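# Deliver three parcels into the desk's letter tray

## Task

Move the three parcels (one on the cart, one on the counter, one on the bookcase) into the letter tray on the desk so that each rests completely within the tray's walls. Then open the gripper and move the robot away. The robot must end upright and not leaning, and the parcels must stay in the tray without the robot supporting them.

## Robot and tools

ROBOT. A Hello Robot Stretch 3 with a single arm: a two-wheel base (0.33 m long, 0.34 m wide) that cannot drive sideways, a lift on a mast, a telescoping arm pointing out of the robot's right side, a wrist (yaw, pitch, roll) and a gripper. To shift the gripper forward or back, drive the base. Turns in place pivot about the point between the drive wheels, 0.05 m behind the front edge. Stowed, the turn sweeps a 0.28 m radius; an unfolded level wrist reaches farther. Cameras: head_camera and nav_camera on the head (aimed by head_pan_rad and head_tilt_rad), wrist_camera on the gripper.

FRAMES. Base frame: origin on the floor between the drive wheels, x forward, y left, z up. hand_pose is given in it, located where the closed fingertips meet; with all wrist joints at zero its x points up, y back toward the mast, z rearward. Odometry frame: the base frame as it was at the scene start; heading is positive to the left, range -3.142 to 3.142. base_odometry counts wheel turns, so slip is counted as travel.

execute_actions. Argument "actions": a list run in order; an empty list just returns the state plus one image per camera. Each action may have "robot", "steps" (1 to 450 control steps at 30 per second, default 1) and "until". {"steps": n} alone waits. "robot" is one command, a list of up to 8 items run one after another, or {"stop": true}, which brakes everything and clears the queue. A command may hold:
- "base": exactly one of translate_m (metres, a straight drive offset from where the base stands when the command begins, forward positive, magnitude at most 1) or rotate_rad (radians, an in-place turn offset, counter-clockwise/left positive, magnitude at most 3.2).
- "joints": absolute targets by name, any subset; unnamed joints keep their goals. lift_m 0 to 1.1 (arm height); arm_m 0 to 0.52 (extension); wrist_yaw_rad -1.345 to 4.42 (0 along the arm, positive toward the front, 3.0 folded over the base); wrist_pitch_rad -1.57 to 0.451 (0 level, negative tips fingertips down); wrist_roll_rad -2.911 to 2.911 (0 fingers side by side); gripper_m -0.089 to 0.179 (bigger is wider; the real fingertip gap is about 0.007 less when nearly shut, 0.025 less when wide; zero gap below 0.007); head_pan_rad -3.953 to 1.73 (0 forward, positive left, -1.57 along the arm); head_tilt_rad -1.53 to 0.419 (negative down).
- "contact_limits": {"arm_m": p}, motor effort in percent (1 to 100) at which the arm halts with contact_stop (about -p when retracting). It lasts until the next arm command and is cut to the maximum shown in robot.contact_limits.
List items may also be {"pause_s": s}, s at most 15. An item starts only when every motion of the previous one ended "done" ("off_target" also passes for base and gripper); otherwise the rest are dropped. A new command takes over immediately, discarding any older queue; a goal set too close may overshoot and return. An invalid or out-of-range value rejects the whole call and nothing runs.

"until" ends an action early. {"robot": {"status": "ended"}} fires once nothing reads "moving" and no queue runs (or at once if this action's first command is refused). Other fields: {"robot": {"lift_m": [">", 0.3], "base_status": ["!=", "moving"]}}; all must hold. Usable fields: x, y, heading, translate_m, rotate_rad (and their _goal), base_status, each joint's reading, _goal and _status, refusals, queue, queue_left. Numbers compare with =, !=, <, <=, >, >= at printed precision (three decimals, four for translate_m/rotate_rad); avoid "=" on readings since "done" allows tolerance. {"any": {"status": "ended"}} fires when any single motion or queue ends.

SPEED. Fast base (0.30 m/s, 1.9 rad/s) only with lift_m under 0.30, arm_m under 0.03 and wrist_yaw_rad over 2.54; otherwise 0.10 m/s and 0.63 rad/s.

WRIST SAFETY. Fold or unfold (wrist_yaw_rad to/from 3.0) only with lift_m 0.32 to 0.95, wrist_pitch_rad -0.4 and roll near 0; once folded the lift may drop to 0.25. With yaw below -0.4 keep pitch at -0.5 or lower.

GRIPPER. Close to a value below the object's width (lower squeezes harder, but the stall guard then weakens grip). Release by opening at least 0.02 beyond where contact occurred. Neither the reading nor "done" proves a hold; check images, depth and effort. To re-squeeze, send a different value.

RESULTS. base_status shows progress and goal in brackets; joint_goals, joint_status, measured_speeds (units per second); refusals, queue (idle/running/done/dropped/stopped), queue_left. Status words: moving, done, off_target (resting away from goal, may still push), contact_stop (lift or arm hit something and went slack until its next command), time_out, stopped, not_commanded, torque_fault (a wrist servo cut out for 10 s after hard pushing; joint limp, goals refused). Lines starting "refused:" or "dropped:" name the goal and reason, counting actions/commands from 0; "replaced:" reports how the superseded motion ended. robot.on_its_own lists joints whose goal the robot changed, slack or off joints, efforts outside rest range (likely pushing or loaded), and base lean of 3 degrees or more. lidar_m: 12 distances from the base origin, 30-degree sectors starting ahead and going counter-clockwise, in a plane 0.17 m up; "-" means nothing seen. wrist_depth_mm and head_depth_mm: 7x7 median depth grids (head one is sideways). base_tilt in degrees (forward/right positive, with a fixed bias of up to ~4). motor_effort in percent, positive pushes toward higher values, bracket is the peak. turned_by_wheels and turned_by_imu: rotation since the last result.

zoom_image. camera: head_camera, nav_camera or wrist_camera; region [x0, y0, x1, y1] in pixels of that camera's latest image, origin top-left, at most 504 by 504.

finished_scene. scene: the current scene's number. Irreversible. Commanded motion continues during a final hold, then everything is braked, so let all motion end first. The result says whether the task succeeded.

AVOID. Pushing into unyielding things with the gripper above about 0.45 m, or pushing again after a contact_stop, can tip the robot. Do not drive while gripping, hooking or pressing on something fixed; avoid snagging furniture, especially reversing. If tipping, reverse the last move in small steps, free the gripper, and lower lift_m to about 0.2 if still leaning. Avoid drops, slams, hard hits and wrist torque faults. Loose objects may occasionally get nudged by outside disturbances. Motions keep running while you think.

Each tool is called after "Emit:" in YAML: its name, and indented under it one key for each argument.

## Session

Scene 1 is confirmed done. Taking a first look at scene 2.

Emit:
execute_actions:
  actions: []

Scene clock: 0.00 s.
robot.base_odometry: x=+0.000 y=+0.000 heading=+0.000 (m, m, rad; robot's odometry frame)
robot.turned_by_wheels: +0.000 (rad since the last result)
robot.turned_by_imu: +0.000 (rad since the last result)
robot.base_tilt: forward=+2.5 right=-1.2 (deg)
robot.lidar_m: 1.98 1.85 1.49 1.91 1.79 1.82 2.04 1.59 1.74 2.48 1.96 2.01
robot.head_depth_mm: 1834 2737 2795 2794 2783 2790 2290 / 1831 2544 2589 2609 2624 2599 2255 / 1841 2339 2349 2390 2393 2372 2266 / 1854 2210 2159 2189 2186 2196 2136 / 1866 2035 2037 2070 2063 2046 2022 / 1850 1929 1924 1922 1927 1939 1938 / 1772 1801 1800 1810 1807 1808 1818
robot.base_status: not_commanded
robot.joint_positions: lift_m=+0.320 arm_m=+0.001 wrist_yaw_rad=+3.042 wrist_pitch_rad=-0.421 wrist_roll_rad=+0.003 gripper_m=+0.037 head_pan_rad=-0.014 head_tilt_rad=+0.008
robot.joint_goals: lift_m=+0.320 arm_m=+0.001 wrist_yaw_rad=+3.042 wrist_pitch_rad=-0.421 wrist_roll_rad=+0.003 gripper_m=+0.037 head_pan_rad=-0.014 head_tilt_rad=+0.008
robot.joint_status: lift_m=not_commanded arm_m=not_commanded wrist_yaw_rad=not_commanded wrist_pitch_rad=not_commanded wrist_roll_rad=not_commanded gripper_m=not_commanded head_pan_rad=not_commanded head_tilt_rad=not_commanded
robot.measured_speeds: translate_m=+0.000 rotate_rad=+0.000 lift_m=+0.000 arm_m=+0.000 wrist_yaw_rad=+0.000 wrist_pitch_rad=+0.000 wrist_roll_rad=+0.000 head_pan_rad=+0.000 head_tilt_rad=+0.000
robot: refusals=0 queue=idle queue_left=0
robot.motor_effort: left_wheel=+0 right_wheel=+0 lift_m=+43 arm_m=-1 wrist_yaw_rad=+0 wrist_pitch_rad=+8 wrist_roll_rad=+0 gripper_m=-1 head_pan_rad=+0 head_tilt_rad=+1 (%)
robot.hand_pose: x=+0.0010 y=+0.0773 z=+0.3323 quat_wxyz=(+0.182, +0.699, +0.113, +0.682) (m; robot's base frame)
robot.wrist_depth_mm: - - - - - - - / - - - - - - - / - - - - 998 969 965 / 818 808 782 791 775 768 753 / 660 655 - 632 648 626 621 / 552 550 - 546 506 531 520 / 476 496 - - 461 460 451
pictures: head_camera (sideways: a quarter turn clockwise sets it upright), nav_camera (sideways: a quarter turn counterclockwise sets it upright), wrist_camera
Images, in order (width x height): head_camera 896x504, nav_camera 672x504, wrist_camera 644x364.

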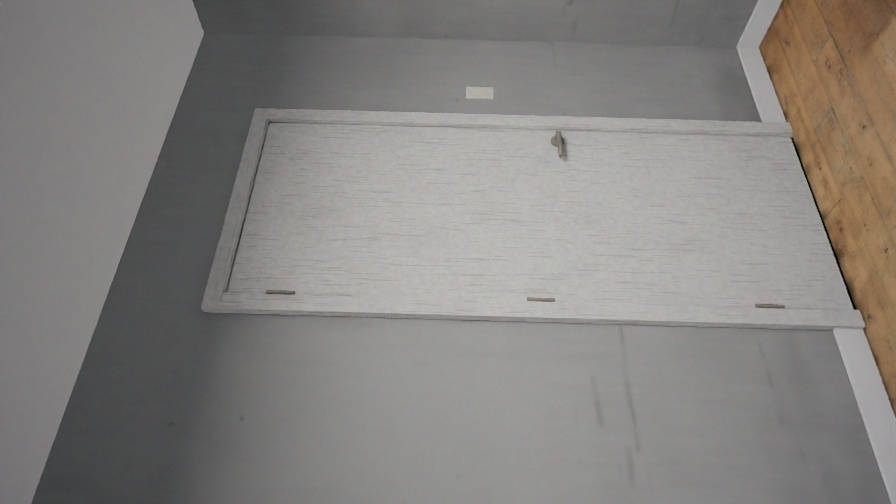

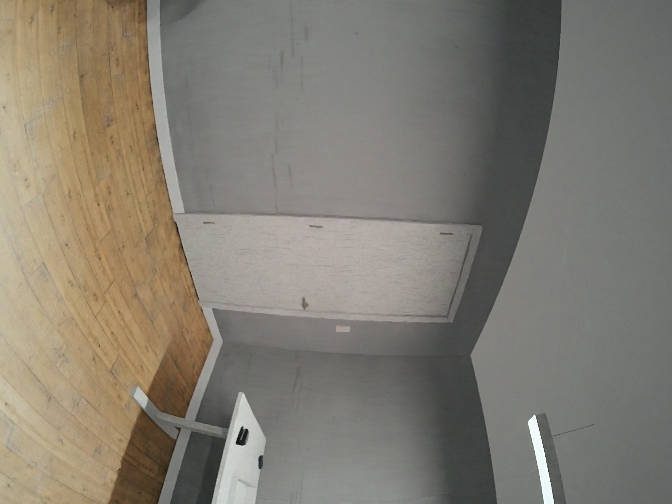

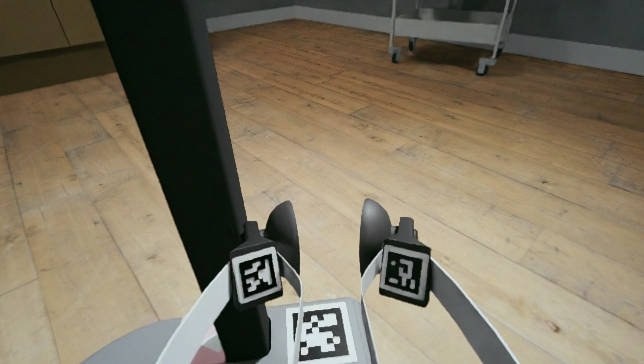

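This is a different room and I'm facing a door. The desk seems to be ahead-right, and the cart and counter to my left. I'll scan around with the head.

Emit:
execute_actions:
  actions:
    - {"robot": {"joints": {"head_pan_rad": -0.9, "head_tilt_rad": -0.45}}, "steps": 90, "until": {"robot": {"status": "ended"}}}

Emit:
execute_actions:
  actions:
    - {"robot": {"joints": {"head_pan_rad": 1.3, "head_tilt_rad": -0.45}}, "steps": 120, "until": {"robot": {"status": "ended"}}}

Scene clock: 6.07 s.
robot.base_odometry: x=+0.000 y=+0.000 heading=+0.000 (m, m, rad; robot's odometry frame)
robot.turned_by_wheels: +0.000 (rad since the last result)
robot.turned_by_imu: +0.000 (rad since the last result)
robot.base_tilt: forward=+2.6 right=-1.1 (deg)
robot.lidar_m: 1.98 1.86 1.48 1.92 1.79 1.82 2.04 1.59 1.74 2.48 1.96 2.01
robot.head_depth_mm: 1964 2115 2203 2100 2141 1654 1347 / 1992 2151 2253 2541 2152 1656 1344 / 2012 2185 2279 2586 2152 1655 1346 / 2058 2190 2295 2599 2150 1650 1339 / 2050 2211 2104 2620 2127 1647 1334 / 2093 2254 2318 2577 2128 1651 1331 / 2086 2287 2435 2720 2126 1637 1334
robot.base_status: not_commanded
robot.joint_positions: lift_m=+0.320 arm_m=+0.001 wrist_yaw_rad=+3.042 wrist_pitch_rad=-0.421 wrist_roll_rad=+0.003 gripper_m=+0.037 head_pan_rad=-0.893 head_tilt_rad=-0.444
robot.joint_goals: lift_m=+0.320 arm_m=+0.001 wrist_yaw_rad=+3.042 wrist_pitch_rad=-0.421 wrist_roll_rad=+0.003 gripper_m=+0.037 head_pan_rad=-0.900 head_tilt_rad=-0.450
robot.joint_status: lift_m=not_commanded arm_m=not_commanded wrist_yaw_rad=not_commanded wrist_pitch_rad=not_commanded wrist_roll_rad=not_commanded gripper_m=not_commanded head_pan_rad=done head_tilt_rad=done
robot.measured_speeds: translate_m=+0.000 rotate_rad=+0.000 lift_m=+0.000 arm_m=+0.000 wrist_yaw_rad=+0.000 wrist_pitch_rad=+0.000 wrist_roll_rad=+0.000 head_pan_rad=+0.000 head_tilt_rad=+0.000
robot: refusals=0 queue=done queue_left=0
robot.motor_effort: left_wheel=+0(0) right_wheel=+0(1) lift_m=+44(43) arm_m=-1(0) wrist_yaw_rad=+0(0) wrist_pitch_rad=+8(8) wrist_roll_rad=+0(0) gripper_m=+0(1) head_pan_rad=-4(56) head_tilt_rad=-2(19) (%)
robot.hand_pose: x=+0.0010 y=+0.0773 z=+0.3323 quat_wxyz=(+0.182, +0.699, +0.113, +0.682) (m; robot's base frame)
robot.wrist_depth_mm: - - - - - - - / - - - - - - - / - - - - 992 975 942 / 819 808 796 782 777 756 757 / 665 647 - 641 656 628 623 / 554 553 - 541 506 533 523 / 478 492 - - 462 463 457
pictures: head_camera (sideways: a quarter turn clockwise sets it upright), nav_camera (sideways: a quarter turn counterclockwise sets it upright), wrist_camera
Images, in order (width x height): head_camera 896x504, nav_camera 672x504, wrist_camera 644x364.

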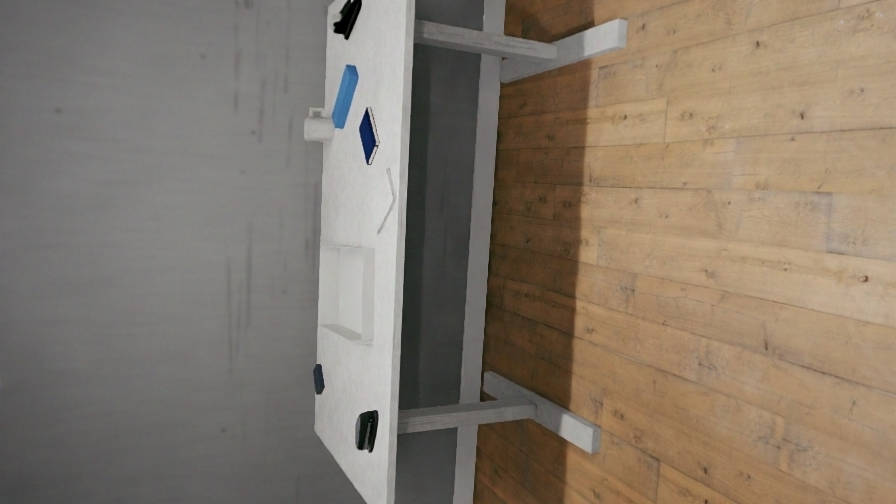

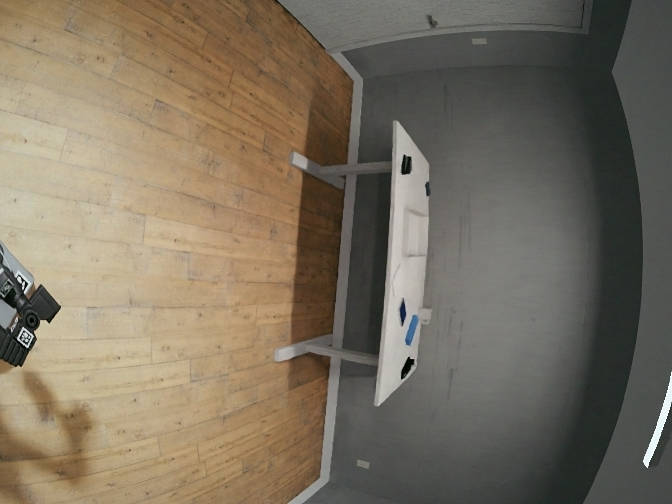

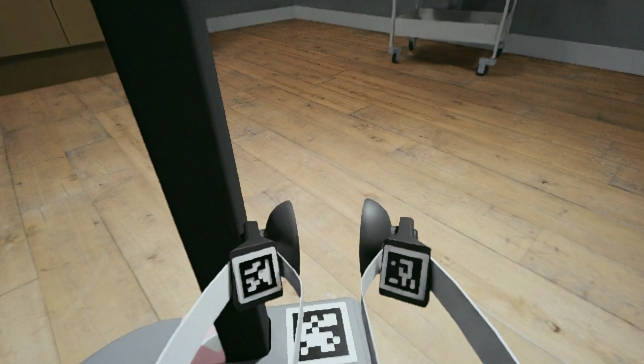

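Scene clock: 7.67 s.
robot.base_odometry: x=+0.000 y=+0.000 heading=+0.000 (m, m, rad; robot's odometry frame)
robot.turned_by_wheels: +0.000 (rad since the last result)
robot.turned_by_imu: +0.000 (rad since the last result)
robot.base_tilt: forward=+2.5 right=-1.2 (deg)
robot.lidar_m: 1.98 1.85 1.49 1.91 1.79 1.82 2.04 1.60 1.74 2.48 1.96 2.01
robot.head_depth_mm: 1666 1791 1891 1881 1982 1648 1340 / 1818 1925 2031 1812 1945 1655 1344 / 1952 2100 2255 1831 1970 1653 1342 / 2130 2297 2484 2693 2134 1651 1335 / 2339 2524 2793 2871 2144 1648 1338 / 2525 2740 2922 3015 2144 1644 1327 / 2355 2491 2638 2755 2131 1634 1325
robot.base_status: not_commanded
robot.joint_positions: lift_m=+0.320 arm_m=+0.001 wrist_yaw_rad=+3.042 wrist_pitch_rad=-0.421 wrist_roll_rad=+0.003 gripper_m=+0.037 head_pan_rad=+1.293 head_tilt_rad=-0.444
robot.joint_goals: lift_m=+0.320 arm_m=+0.001 wrist_yaw_rad=+3.042 wrist_pitch_rad=-0.421 wrist_roll_rad=+0.003 gripper_m=+0.037 head_pan_rad=+1.300 head_tilt_rad=-0.450
robot.joint_status: lift_m=not_commanded arm_m=not_commanded wrist_yaw_rad=not_commanded wrist_pitch_rad=not_commanded wrist_roll_rad=not_commanded gripper_m=not_commanded head_pan_rad=done head_tilt_rad=done
robot.measured_speeds: translate_m=+0.000 rotate_rad=+0.000 lift_m=+0.000 arm_m=+0.000 wrist_yaw_rad=+0.000 wrist_pitch_rad=+0.000 wrist_roll_rad=+0.000 head_pan_rad=+0.000 head_tilt_rad=+0.000
robot: refusals=0 queue=done queue_left=0
robot.motor_effort: left_wheel=+0(0) right_wheel=-1(0) lift_m=+43(43) arm_m=+0(0) wrist_yaw_rad=+0(0) wrist_pitch_rad=+8(8) wrist_roll_rad=+0(0) gripper_m=+0(1) head_pan_rad=+5(55) head_tilt_rad=-3(2) (%)
robot.hand_pose: x=+0.0010 y=+0.0773 z=+0.3323 quat_wxyz=(+0.182, +0.699, +0.113, +0.682) (m; robot's base frame)
robot.wrist_depth_mm: - - - - - - - / - - - - - - - / - - - - - 961 962 / 818 811 779 786 769 758 758 / 661 654 - 638 657 629 620 / 552 559 - 543 505 531 525 / 476 493 - - 467 460 453
pictures: head_camera (sideways: a quarter turn clockwise sets it upright), nav_camera (sideways: a quarter turn counterclockwise sets it upright), wrist_camera
Images, in order (width x height): head_camera 896x504, nav_camera 672x504, wrist_camera 644x364.

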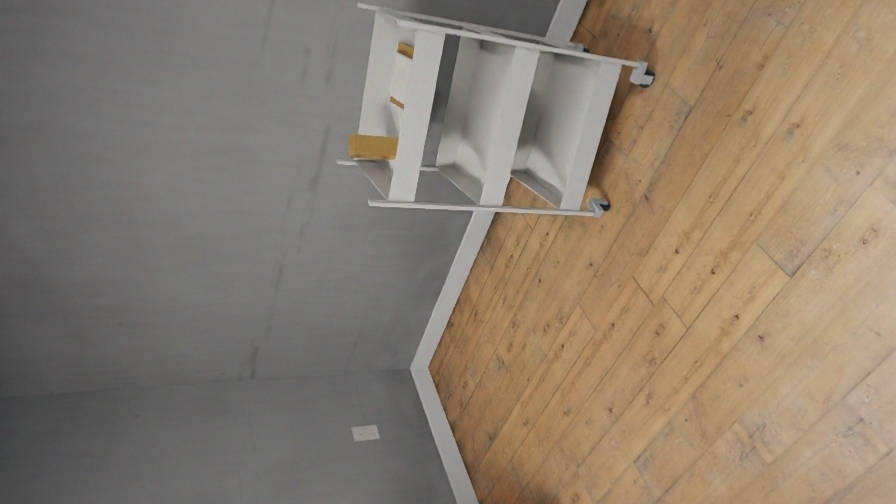

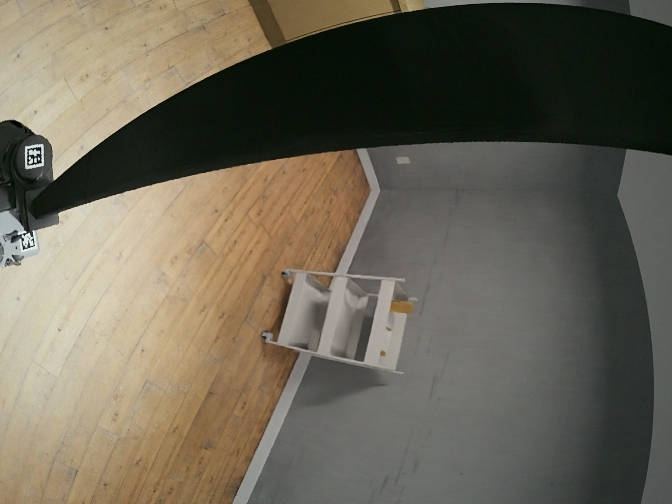

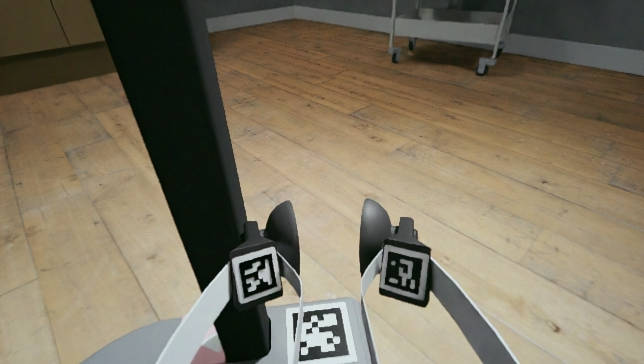

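I've found two of the locations:
- **Desk:** on the right wall, with a white letter tray that's hard to see against the white top.
- **Cart:** light grey, on the left wall, with an orange-brown parcel on its top shelf.

Now I'll look behind me for the counter and the bookcase.

Emit:
execute_actions:
  actions:
    - {"robot": {"joints": {"head_pan_rad": -3.0, "head_tilt_rad": -0.3}}, "steps": 150, "until": {"robot": {"status": "ended"}}}

Scene clock: 13.67 s.
robot.base_odometry: x=+0.000 y=+0.000 heading=+0.000 (m, m, rad; robot's odometry frame)
robot.turned_by_wheels: +0.000 (rad since the last result)
robot.turned_by_imu: +0.000 (rad since the last result)
robot.base_tilt: forward=+2.5 right=-1.1 (deg)
robot.lidar_m: 1.98 1.85 1.49 1.91 1.80 1.82 2.04 1.60 1.74 2.48 1.96 2.01
robot.head_depth_mm: 2097 2217 2415 2623 2679 1929 1501 / 2008 2139 2287 2447 2566 1925 1496 / 1922 2007 2164 2311 2418 1923 1492 / 1804 1929 2040 2190 2328 1915 1491 / 1746 1841 1955 2058 2260 1896 1494 / 1678 1767 1863 1975 2100 1907 1477 / 1604 1694 1789 1884 1969 1815 1485
robot.base_status: not_commanded
robot.joint_positions: lift_m=+0.320 arm_m=+0.001 wrist_yaw_rad=+3.042 wrist_pitch_rad=-0.421 wrist_roll_rad=+0.003 gripper_m=+0.037 head_pan_rad=-2.993 head_tilt_rad=-0.310
robot.joint_goals: lift_m=+0.320 arm_m=+0.001 wrist_yaw_rad=+3.042 wrist_pitch_rad=-0.421 wrist_roll_rad=+0.003 gripper_m=+0.037 head_pan_rad=-3.000 head_tilt_rad=-0.300
robot.joint_status: lift_m=not_commanded arm_m=not_commanded wrist_yaw_rad=not_commanded wrist_pitch_rad=not_commanded wrist_roll_rad=not_commanded gripper_m=not_commanded head_pan_rad=done head_tilt_rad=done
robot.measured_speeds: translate_m=+0.000 rotate_rad=+0.000 lift_m=+0.000 arm_m=+0.000 wrist_yaw_rad=+0.000 wrist_pitch_rad=+0.000 wrist_roll_rad=+0.000 head_pan_rad=+0.000 head_tilt_rad=+0.000
robot: refusals=0 queue=done queue_left=0
robot.motor_effort: left_wheel=+0(0) right_wheel=+0(1) lift_m=+43(43) arm_m=-1(0) wrist_yaw_rad=+0(0) wrist_pitch_rad=+8(8) wrist_roll_rad=+0(0) gripper_m=-1(1) head_pan_rad=-5(55) head_tilt_rad=+3(12) (%)
robot.hand_pose: x=+0.0010 y=+0.0773 z=+0.3323 quat_wxyz=(+0.182, +0.699, +0.113, +0.682) (m; robot's base frame)
robot.wrist_depth_mm: - - - - - - - / - - - - - - - / - - - - - 968 968 / 817 797 786 779 767 763 743 / 664 653 - 639 661 624 618 / 556 542 - 541 504 529 526 / 474 496 - - 464 462 453
pictures: head_camera (sideways: a quarter turn clockwise sets it upright), nav_camera (sideways: a quarter turn counterclockwise sets it upright), wrist_camera
Images, in order (width x height): head_camera 896x504, nav_camera 672x504, wrist_camera 644x364.

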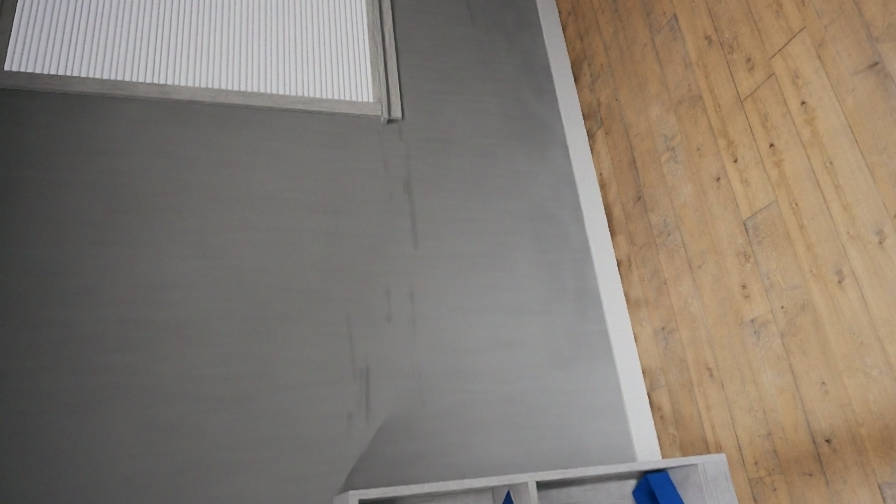

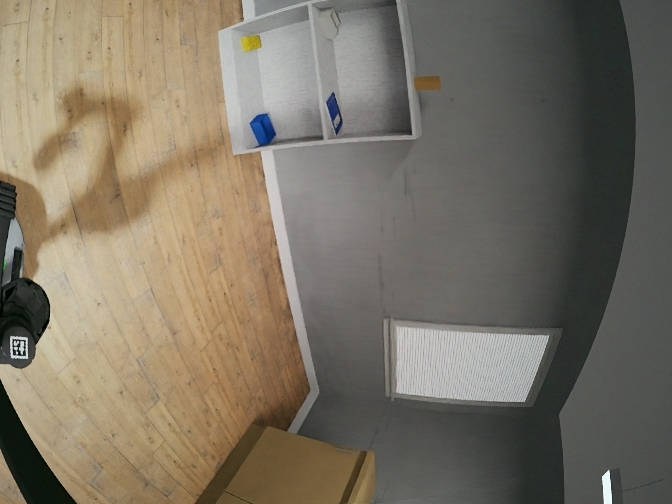

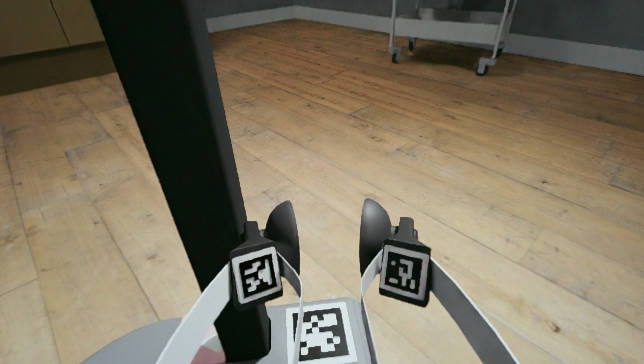

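The bookcase is on the back wall behind-right, with a parcel on top. The counter is behind-left, so I'll look there next.

Emit:
execute_actions:
  actions:
    - {"robot": {"joints": {"head_pan_rad": -3.85, "head_tilt_rad": -0.3}}, "steps": 100, "until": {"robot": {"status": "ended"}}}

Scene clock: 23.40 s.
robot.base_odometry: x=+0.000 y=+0.000 heading=+0.000 (m, m, rad; robot's odometry frame)
robot.turned_by_wheels: +0.000 (rad since the last result)
robot.turned_by_imu: +0.000 (rad since the last result)
robot.base_tilt: forward=+2.5 right=-1.2 (deg)
robot.lidar_m: 1.98 1.86 1.49 1.91 1.79 1.82 2.04 1.59 1.74 2.48 1.96 2.02
robot.head_depth_mm: 2006 2110 2239 1784 - - - / 2090 2187 2318 1807 1925 1932 1500 / 2148 2254 2347 1882 2002 1916 1490 / 2225 2348 2434 1956 2096 1904 1486 / 2295 2402 2517 2035 2196 1888 1486 / 2363 2495 2676 2839 2353 1906 1483 / 2437 2580 2774 3009 2630 1899 1479
robot.base_status: not_commanded
robot.joint_positions: lift_m=+0.320 arm_m=+0.001 wrist_yaw_rad=+3.042 wrist_pitch_rad=-0.421 wrist_roll_rad=+0.003 gripper_m=+0.037 head_pan_rad=-3.843 head_tilt_rad=-0.310
robot.joint_goals: lift_m=+0.320 arm_m=+0.001 wrist_yaw_rad=+3.042 wrist_pitch_rad=-0.421 wrist_roll_rad=+0.003 gripper_m=+0.037 head_pan_rad=-3.850 head_tilt_rad=-0.300
robot.joint_status: lift_m=not_commanded arm_m=not_commanded wrist_yaw_rad=not_commanded wrist_pitch_rad=not_commanded wrist_roll_rad=not_commanded gripper_m=not_commanded head_pan_rad=done head_tilt_rad=done
robot.measured_speeds: translate_m=+0.000 rotate_rad=+0.000 lift_m=+0.000 arm_m=+0.000 wrist_yaw_rad=+0.000 wrist_pitch_rad=+0.000 wrist_roll_rad=+0.000 head_pan_rad=+0.000 head_tilt_rad=+0.000
robot: refusals=0 queue=done queue_left=0
robot.motor_effort: left_wheel=+0(0) right_wheel=+0(0) lift_m=+43(43) arm_m=+0(0) wrist_yaw_rad=+0(1) wrist_pitch_rad=+8(8) wrist_roll_rad=+0(0) gripper_m=+0(1) head_pan_rad=-4(54) head_tilt_rad=+4(3) (%)
robot.hand_pose: x=+0.0010 y=+0.0773 z=+0.3323 quat_wxyz=(+0.182, +0.699, +0.113, +0.682) (m; robot's base frame)
robot.wrist_depth_mm: - - - - - - - / - - - - - - - / - - - - 999 976 958 / 809 797 800 781 783 770 750 / 661 653 - 634 655 616 616 / 557 548 - 545 509 531 528 / 482 494 - - 462 458 453
pictures: head_camera (sideways: a quarter turn clockwise sets it upright), nav_camera (sideways: a quarter turn counterclockwise sets it upright), wrist_camera
Images, in order (width x height): head_camera 896x504, nav_camera 672x504, wrist_camera 644x364.

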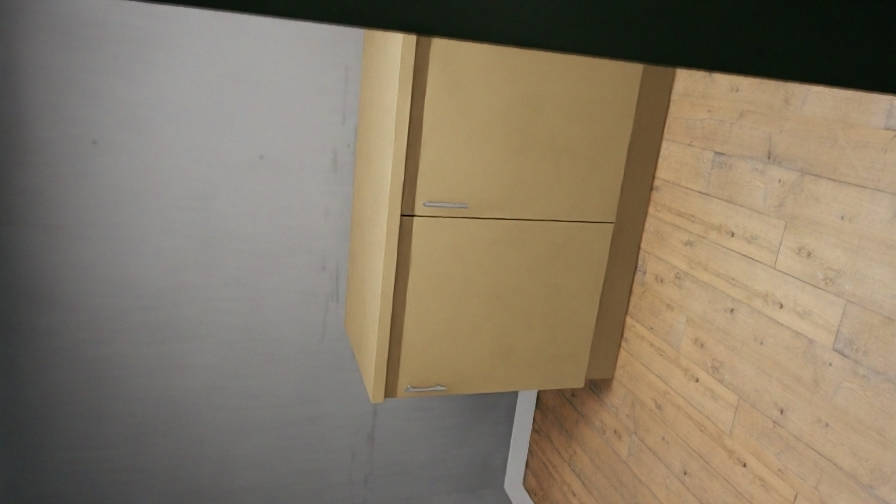

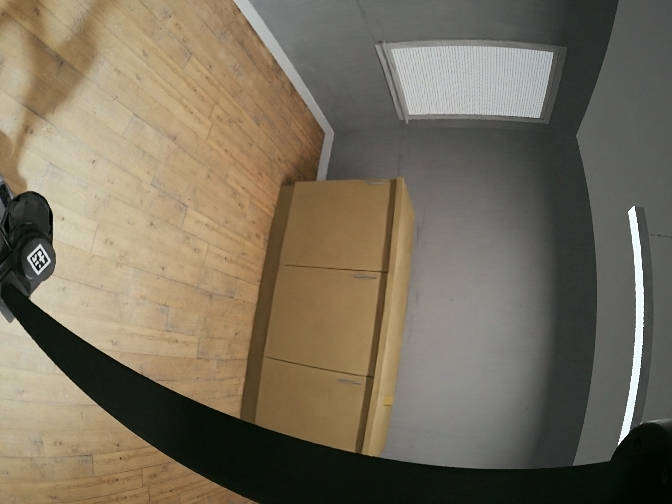

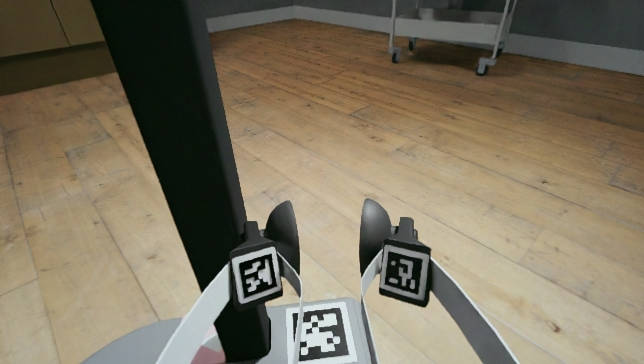

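Emit:
execute_actions:
  actions: []

Scene clock: 40.33 s.
robot.base_odometry: x=+0.000 y=+0.000 heading=+0.000 (m, m, rad; robot's odometry frame)
robot.turned_by_wheels: +0.000 (rad since the last result)
robot.turned_by_imu: +0.000 (rad since the last result)
robot.base_tilt: forward=+2.6 right=-1.1 (deg)
robot.lidar_m: 1.98 1.86 1.48 1.91 1.79 1.82 2.04 1.59 1.74 2.47 1.96 2.01
robot.head_depth_mm: 2024 2119 2254 1799 - - - / 2083 2207 2313 1826 1936 1920 1504 / 2149 2287 2357 1882 2023 1921 1487 / 2225 2340 2443 1968 2096 1905 1482 / 2287 2416 2518 2033 2172 1903 1484 / 2361 2496 2662 2804 2394 1896 1479 / 2444 2586 2803 2994 2621 1886 1484
robot.base_status: not_commanded
robot.joint_positions: lift_m=+0.320 arm_m=+0.001 wrist_yaw_rad=+3.042 wrist_pitch_rad=-0.421 wrist_roll_rad=+0.003 gripper_m=+0.037 head_pan_rad=-3.843 head_tilt_rad=-0.310
robot.joint_goals: lift_m=+0.320 arm_m=+0.001 wrist_yaw_rad=+3.042 wrist_pitch_rad=-0.421 wrist_roll_rad=+0.003 gripper_m=+0.037 head_pan_rad=-3.850 head_tilt_rad=-0.300
robot.joint_status: lift_m=not_commanded arm_m=not_commanded wrist_yaw_rad=not_commanded wrist_pitch_rad=not_commanded wrist_roll_rad=not_commanded gripper_m=not_commanded head_pan_rad=done head_tilt_rad=done
robot.measured_speeds: translate_m=+0.000 rotate_rad=+0.000 lift_m=+0.000 arm_m=+0.000 wrist_yaw_rad=+0.000 wrist_pitch_rad=+0.000 wrist_roll_rad=+0.000 head_pan_rad=+0.000 head_tilt_rad=+0.000
robot: refusals=0 queue=done queue_left=0
robot.motor_effort: left_wheel=+0(0) right_wheel=+0(1) lift_m=+43(43) arm_m=+0(0) wrist_yaw_rad=+0(1) wrist_pitch_rad=+8(8) wrist_roll_rad=+0(0) gripper_m=-1(0) head_pan_rad=-5(4) head_tilt_rad=+3(4) (%)
robot.hand_pose: x=+0.0010 y=+0.0773 z=+0.3323 quat_wxyz=(+0.182, +0.699, +0.113, +0.682) (m; robot's base frame)
robot.wrist_depth_mm: - - - - - - - / - - - - - - - / - - - - 984 976 952 / 810 807 801 788 777 773 764 / 670 649 - 640 655 618 617 / 555 549 - 542 502 537 523 / 477 498 - - 467 465 457
pictures: head_camera (sideways: a quarter turn clockwise sets it upright), nav_camera (sideways: a quarter turn counterclockwise sets it upright), wrist_camera
Images, in order (width x height): head_camera 896x504, nav_camera 672x504, wrist_camera 644x364.

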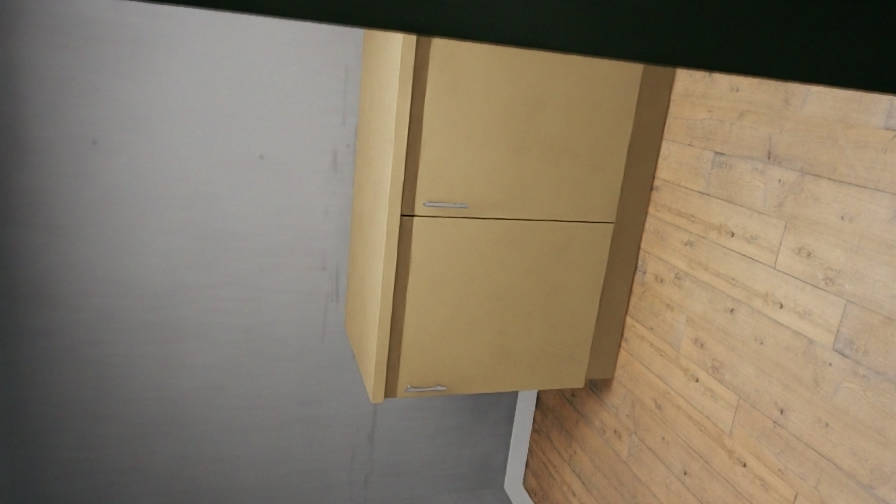

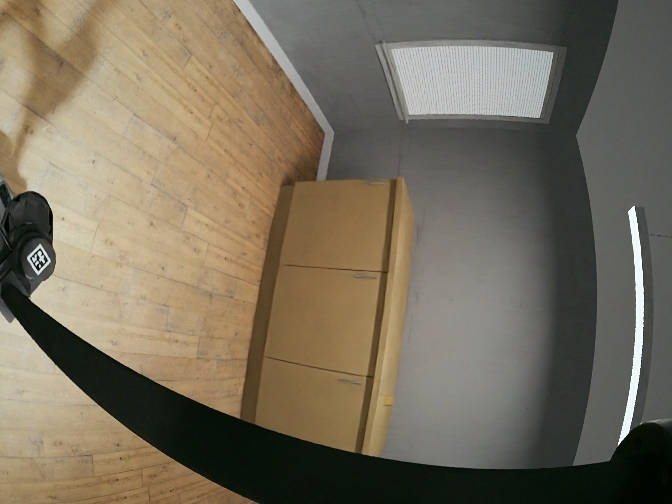

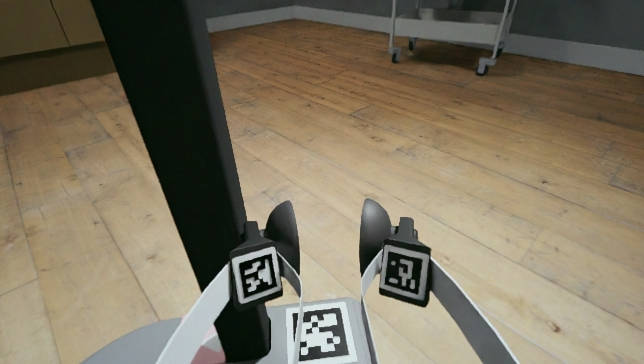

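Emit:
zoom_image:
  camera: "nav_camera"
  region: [330, 340, 450, 460]

Region (330, 340, 450, 460) of nav_camera's 672x504 image, scaled by 4.200, with more detail than that image has.

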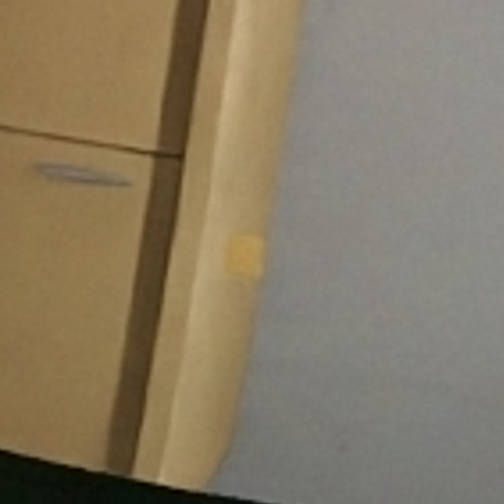

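Emit:
zoom_image:
  camera: "wrist_camera"
  region: [140, 0, 644, 120]

Region (140, 0, 644, 120) of wrist_camera's 644x364 image, scaled by 1.000; it fills the top 120 rows of this view, and the rest is white.

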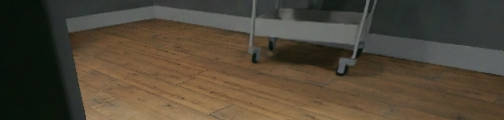

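Emit:
execute_actions:
  actions:
    - {"robot": {"base": {"rotate_rad": 1.2}, "joints": {"head_pan_rad": -0.15, "head_tilt_rad": -0.4}}, "steps": 450, "until": {"robot": {"status": "ended"}}}

Scene clock: 152.60 s.
robot.base_odometry: x=+0.000 y=+0.000 heading=+1.200 (m, m, rad; robot's odometry frame)
robot.turned_by_wheels: +1.200 (rad since the last result)
robot.turned_by_imu: +1.188 (rad since the last result)
robot.base_tilt: forward=+2.5 right=-1.2 (deg)
robot.lidar_m: 1.49 1.83 1.79 1.89 1.95 1.60 1.74 1.96 2.35 2.02 1.90 1.85
robot.head_depth_mm: 1555 1650 1751 1871 2024 1742 1401 / 1625 1728 1846 1988 2134 1744 1388 / 1709 1828 1958 2019 2085 1731 1390 / 1792 1930 2079 1932 1986 1722 1390 / 1888 2034 2200 1771 2011 1728 1387 / 1994 2164 2341 2577 2297 1738 1379 / 2118 2312 2543 2793 2286 1722 1387
robot.base_status: done (rotate_rad +1.1999 of +1.2000)
robot.joint_positions: lift_m=+0.320 arm_m=+0.001 wrist_yaw_rad=+3.042 wrist_pitch_rad=-0.421 wrist_roll_rad=+0.003 gripper_m=+0.037 head_pan_rad=-0.157 head_tilt_rad=-0.395
robot.joint_goals: lift_m=+0.320 arm_m=+0.001 wrist_yaw_rad=+3.042 wrist_pitch_rad=-0.421 wrist_roll_rad=+0.003 gripper_m=+0.037 head_pan_rad=-0.150 head_tilt_rad=-0.400
robot.joint_status: lift_m=not_commanded arm_m=not_commanded wrist_yaw_rad=not_commanded wrist_pitch_rad=not_commanded wrist_roll_rad=not_commanded gripper_m=not_commanded head_pan_rad=done head_tilt_rad=done
robot.measured_speeds: translate_m=+0.000 rotate_rad=+0.000 lift_m=+0.000 arm_m=+0.000 wrist_yaw_rad=+0.000 wrist_pitch_rad=+0.000 wrist_roll_rad=+0.000 head_pan_rad=+0.000 head_tilt_rad=+0.000
robot: refusals=0 queue=done queue_left=0
robot.motor_effort: left_wheel=-2(10) right_wheel=+2(4) lift_m=+43(43) arm_m=+0(0) wrist_yaw_rad=+0(0) wrist_pitch_rad=+9(8) wrist_roll_rad=+0(0) gripper_m=+0(0) head_pan_rad=+5(55) head_tilt_rad=-1(9) (%)
robot.hand_pose: x=+0.0010 y=+0.0773 z=+0.3323 quat_wxyz=(+0.182, +0.699, +0.113, +0.682) (m; robot's base frame)
robot.wrist_depth_mm: - - - - - - - / - - - - - - - / - - - - 998 959 977 / 805 810 802 783 766 764 762 / 659 664 - 645 653 626 618 / 555 556 - 540 502 535 524 / 479 496 - - 467 457 455
pictures: head_camera (sideways: a quarter turn clockwise sets it upright), nav_camera (sideways: a quarter turn counterclockwise sets it upright), wrist_camera
Images, in order (width x height): head_camera 896x504, nav_camera 672x504, wrist_camera 644x364.

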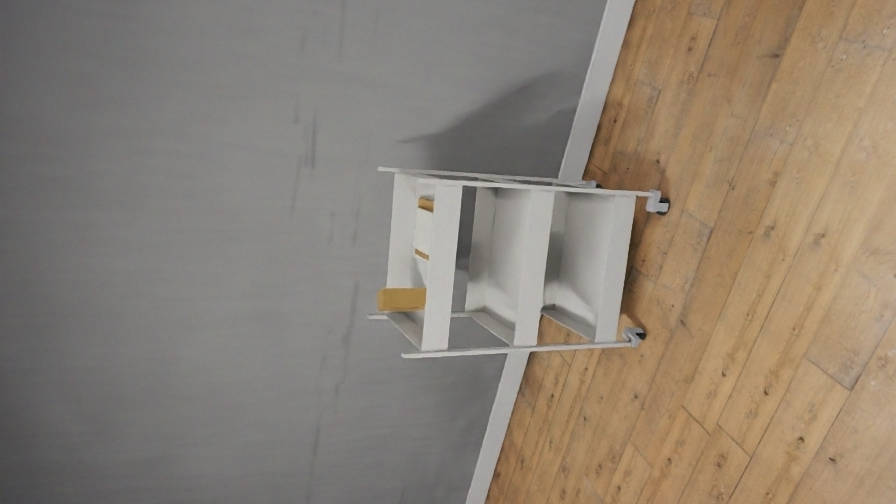

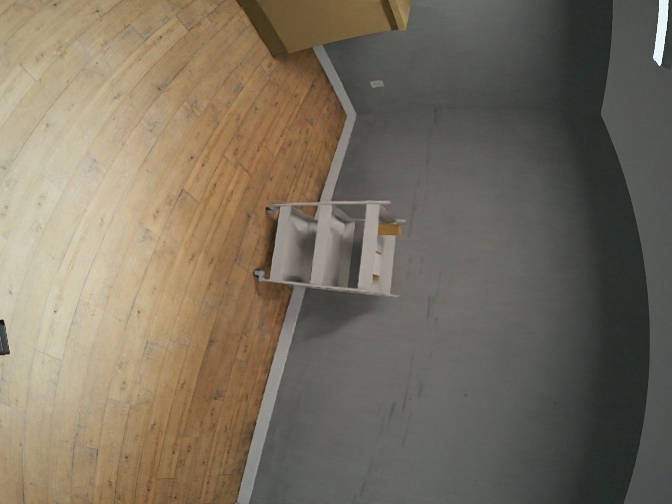

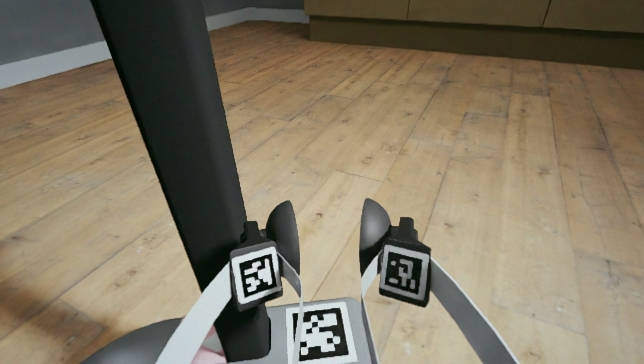

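Emit:
zoom_image:
  camera: "head_camera"
  region: [350, 150, 500, 370]

Region (350, 150, 500, 370) of head_camera's 896x504 image, scaled by 2.291, with more detail than that image has; it fills the left 344 columns of this view, and the rest is white.

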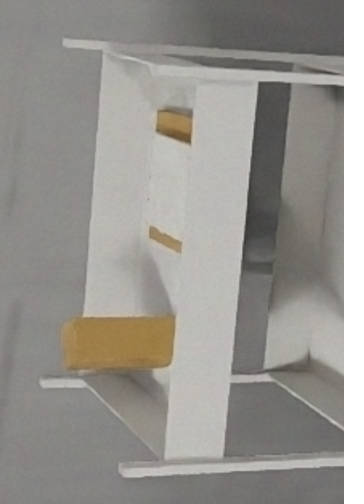

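Emit:
execute_actions:
  actions:
    - {"robot": [{"base": {"translate_m": 1.0}, "joints": {"head_pan_rad": -1.2, "head_tilt_rad": -0.6}}, {"base": {"translate_m": 0.2}}, {"base": {"rotate_rad": 0.954}, "joints": {"head_pan_rad": -1.57}}], "steps": 450, "until": {"robot": {"status": "ended"}}}

Scene clock: 187.07 s.
robot.base_odometry: x=+0.435 y=+1.118 heading=+1.337 (m, m, rad; robot's odometry frame)
robot.turned_by_wheels: +0.137 (rad since the last result)
robot.turned_by_imu: +0.141 (rad since the last result)
robot.base_tilt: forward=+1.9 right=-2.1 (deg)
robot.lidar_m: 0.35 1.58 1.15 1.26 2.07 2.65 2.92 2.54 1.85 1.03 0.37 0.35
robot.head_depth_mm: 1406 1616 1896 2162 1811 1456 1227 / 1237 1409 1639 1927 1794 1458 1222 / 1106 1239 1414 1643 1740 1459 1226 / 1003 1113 1247 1412 1624 1460 1222 / 918 1002 1109 1248 1428 1457 1225 / 841 916 1004 1117 1256 1373 1220 / 776 839 917 1010 1116 1188 762
robot.base_status: moving (rotate_rad +0.1374 of +0.9540)
robot.joint_positions: lift_m=+0.320 arm_m=+0.001 wrist_yaw_rad=+3.042 wrist_pitch_rad=-0.421 wrist_roll_rad=+0.003 gripper_m=+0.037 head_pan_rad=-1.562 head_tilt_rad=-0.592
robot.joint_goals: lift_m=+0.320 arm_m=+0.001 wrist_yaw_rad=+3.042 wrist_pitch_rad=-0.421 wrist_roll_rad=+0.003 gripper_m=+0.037 head_pan_rad=-1.570 head_tilt_rad=-0.600
robot.joint_status: lift_m=not_commanded arm_m=not_commanded wrist_yaw_rad=not_commanded wrist_pitch_rad=not_commanded wrist_roll_rad=not_commanded gripper_m=not_commanded head_pan_rad=moving head_tilt_rad=done
robot.measured_speeds: translate_m=+0.000 rotate_rad=+0.496 lift_m=+0.000 arm_m=+0.000 wrist_yaw_rad=+0.000 wrist_pitch_rad=+0.000 wrist_roll_rad=+0.000 head_pan_rad=-0.024 head_tilt_rad=+0.000
robot: refusals=0 queue=running queue_left=0
robot.motor_effort: left_wheel=-9(9) right_wheel=+2(3) lift_m=+43(43) arm_m=+0(0) wrist_yaw_rad=+0(0) wrist_pitch_rad=+9(8) wrist_roll_rad=+0(0) gripper_m=+0(0) head_pan_rad=-5(56) head_tilt_rad=-2(13) (%)
robot.hand_pose: x=+0.0010 y=+0.0773 z=+0.3323 quat_wxyz=(+0.182, +0.699, +0.113, +0.682) (m; robot's base frame)
robot.wrist_depth_mm: - - - - - - - / - - - - - - - / - - - - 999 960 950 / 820 809 800 801 773 772 754 / 661 661 - 645 648 629 620 / 555 551 - 539 510 533 531 / 479 500 - - 460 459 453
pictures: head_camera (sideways: a quarter turn clockwise sets it upright), nav_camera (sideways: a quarter turn counterclockwise sets it upright), wrist_camera
Images, in order (width x height): head_camera 896x504, nav_camera 672x504, wrist_camera 644x364.

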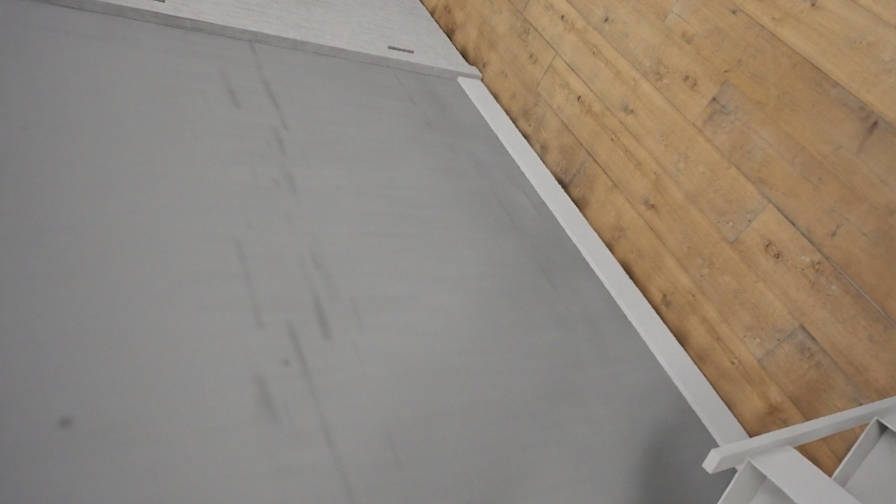

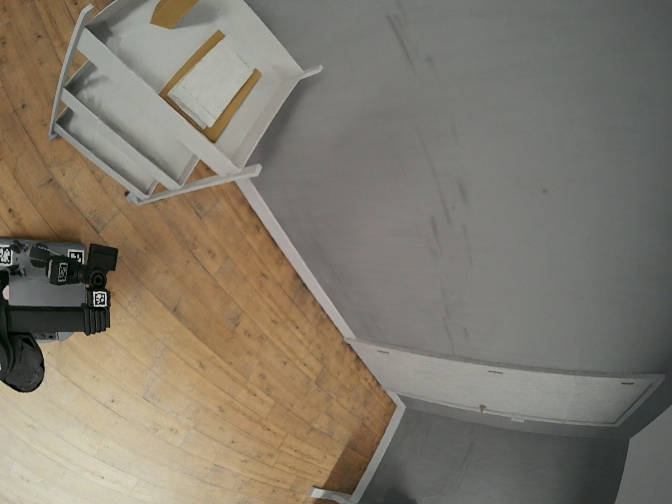

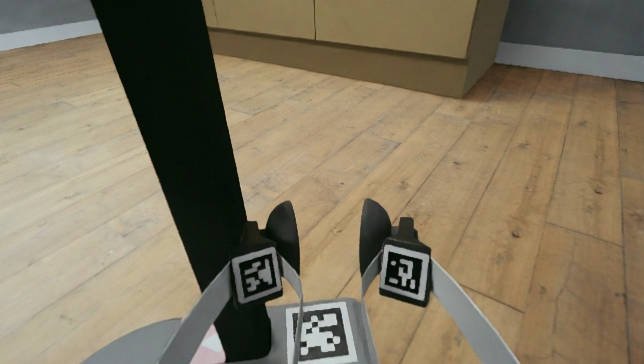

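Emit:
execute_actions:
  actions:
    - {"robot": {"joints": {"lift_m": 0.9}}, "steps": 450, "until": {"robot": {"status": "ended"}}}

Scene clock: 196.03 s.
robot.base_odometry: x=+0.435 y=+1.118 heading=+2.154 (m, m, rad; robot's odometry frame)
robot.turned_by_wheels: +0.817 (rad since the last result)
robot.turned_by_imu: +0.809 (rad since the last result)
robot.base_tilt: forward=+2.6 right=-1.2 (deg)
robot.lidar_m: 1.15 1.16 1.57 2.65 2.76 2.96 2.54 1.24 0.41 0.35 0.35 0.39
robot.head_depth_mm: 691 767 861 971 1127 1247 - / 694 771 861 982 1131 974 - / 698 773 866 980 867 724 - / 702 777 872 987 869 707 - / 705 781 875 997 842 713 - / 708 786 882 1000 839 706 629 / 710 788 887 1011 813 678 621
robot.base_status: done (rotate_rad +0.9539 of +0.9540)
robot.joint_positions: lift_m=+0.900 arm_m=+0.001 wrist_yaw_rad=+3.042 wrist_pitch_rad=-0.421 wrist_roll_rad=+0.003 gripper_m=+0.037 head_pan_rad=-1.563 head_tilt_rad=-0.592
robot.joint_goals: lift_m=+0.900 arm_m=+0.001 wrist_yaw_rad=+3.042 wrist_pitch_rad=-0.421 wrist_roll_rad=+0.003 gripper_m=+0.037 head_pan_rad=-1.570 head_tilt_rad=-0.600
robot.joint_status: lift_m=done arm_m=not_commanded wrist_yaw_rad=not_commanded wrist_pitch_rad=not_commanded wrist_roll_rad=not_commanded gripper_m=not_commanded head_pan_rad=done head_tilt_rad=done
robot.measured_speeds: translate_m=+0.000 rotate_rad=+0.000 lift_m=+0.000 arm_m=+0.000 wrist_yaw_rad=+0.000 wrist_pitch_rad=+0.000 wrist_roll_rad=+0.000 head_pan_rad=+0.000 head_tilt_rad=+0.000
robot: refusals=0 queue=done queue_left=0
robot.motor_effort: left_wheel=-2(8) right_wheel=+1(3) lift_m=+55(57) arm_m=+0(0) wrist_yaw_rad=+0(0) wrist_pitch_rad=+9(9) wrist_roll_rad=+0(0) gripper_m=+0(0) head_pan_rad=-4(4) head_tilt_rad=-2(3) (%)
robot.hand_pose: x=+0.0010 y=+0.0772 z=+0.9115 quat_wxyz=(+0.183, +0.699, +0.113, +0.682) (m; robot's base frame)
robot.wrist_depth_mm: - - - - - - - / - - - - - - - / - - - - - - - / - - - - - - - / - - - - - - - / - - - - - - - / - - - - - - -
pictures: head_camera (sideways: a quarter turn clockwise sets it upright), nav_camera (sideways: a quarter turn counterclockwise sets it upright), wrist_camera
Images, in order (width x height): head_camera 896x504, nav_camera 672x504, wrist_camera 644x364.

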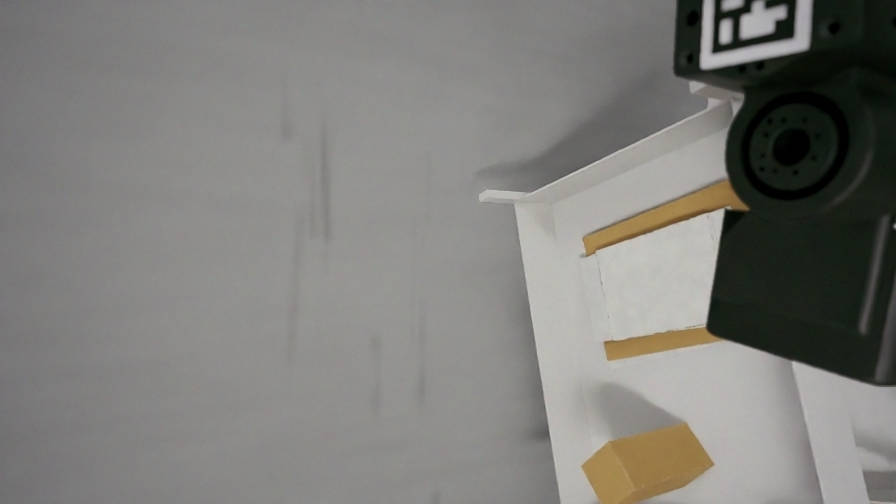

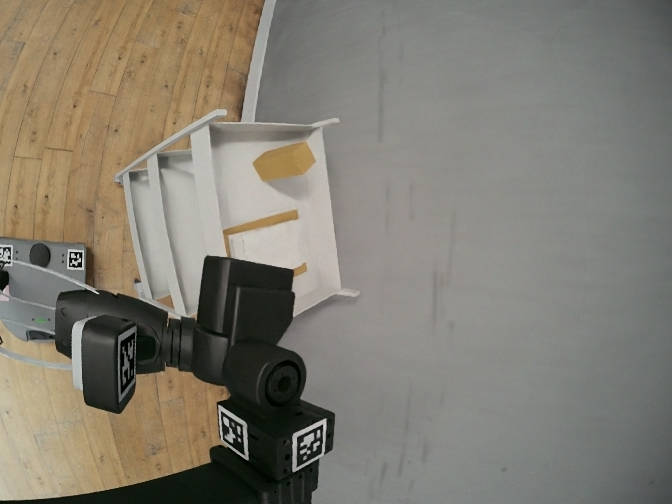

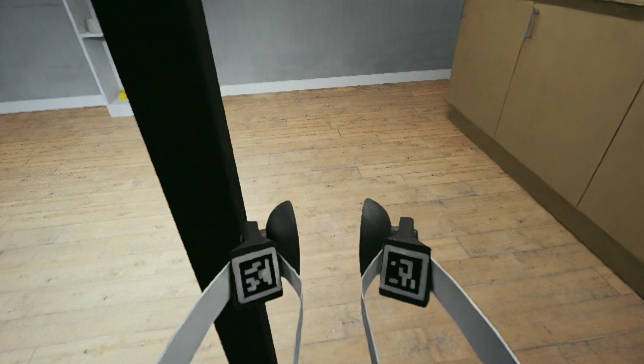

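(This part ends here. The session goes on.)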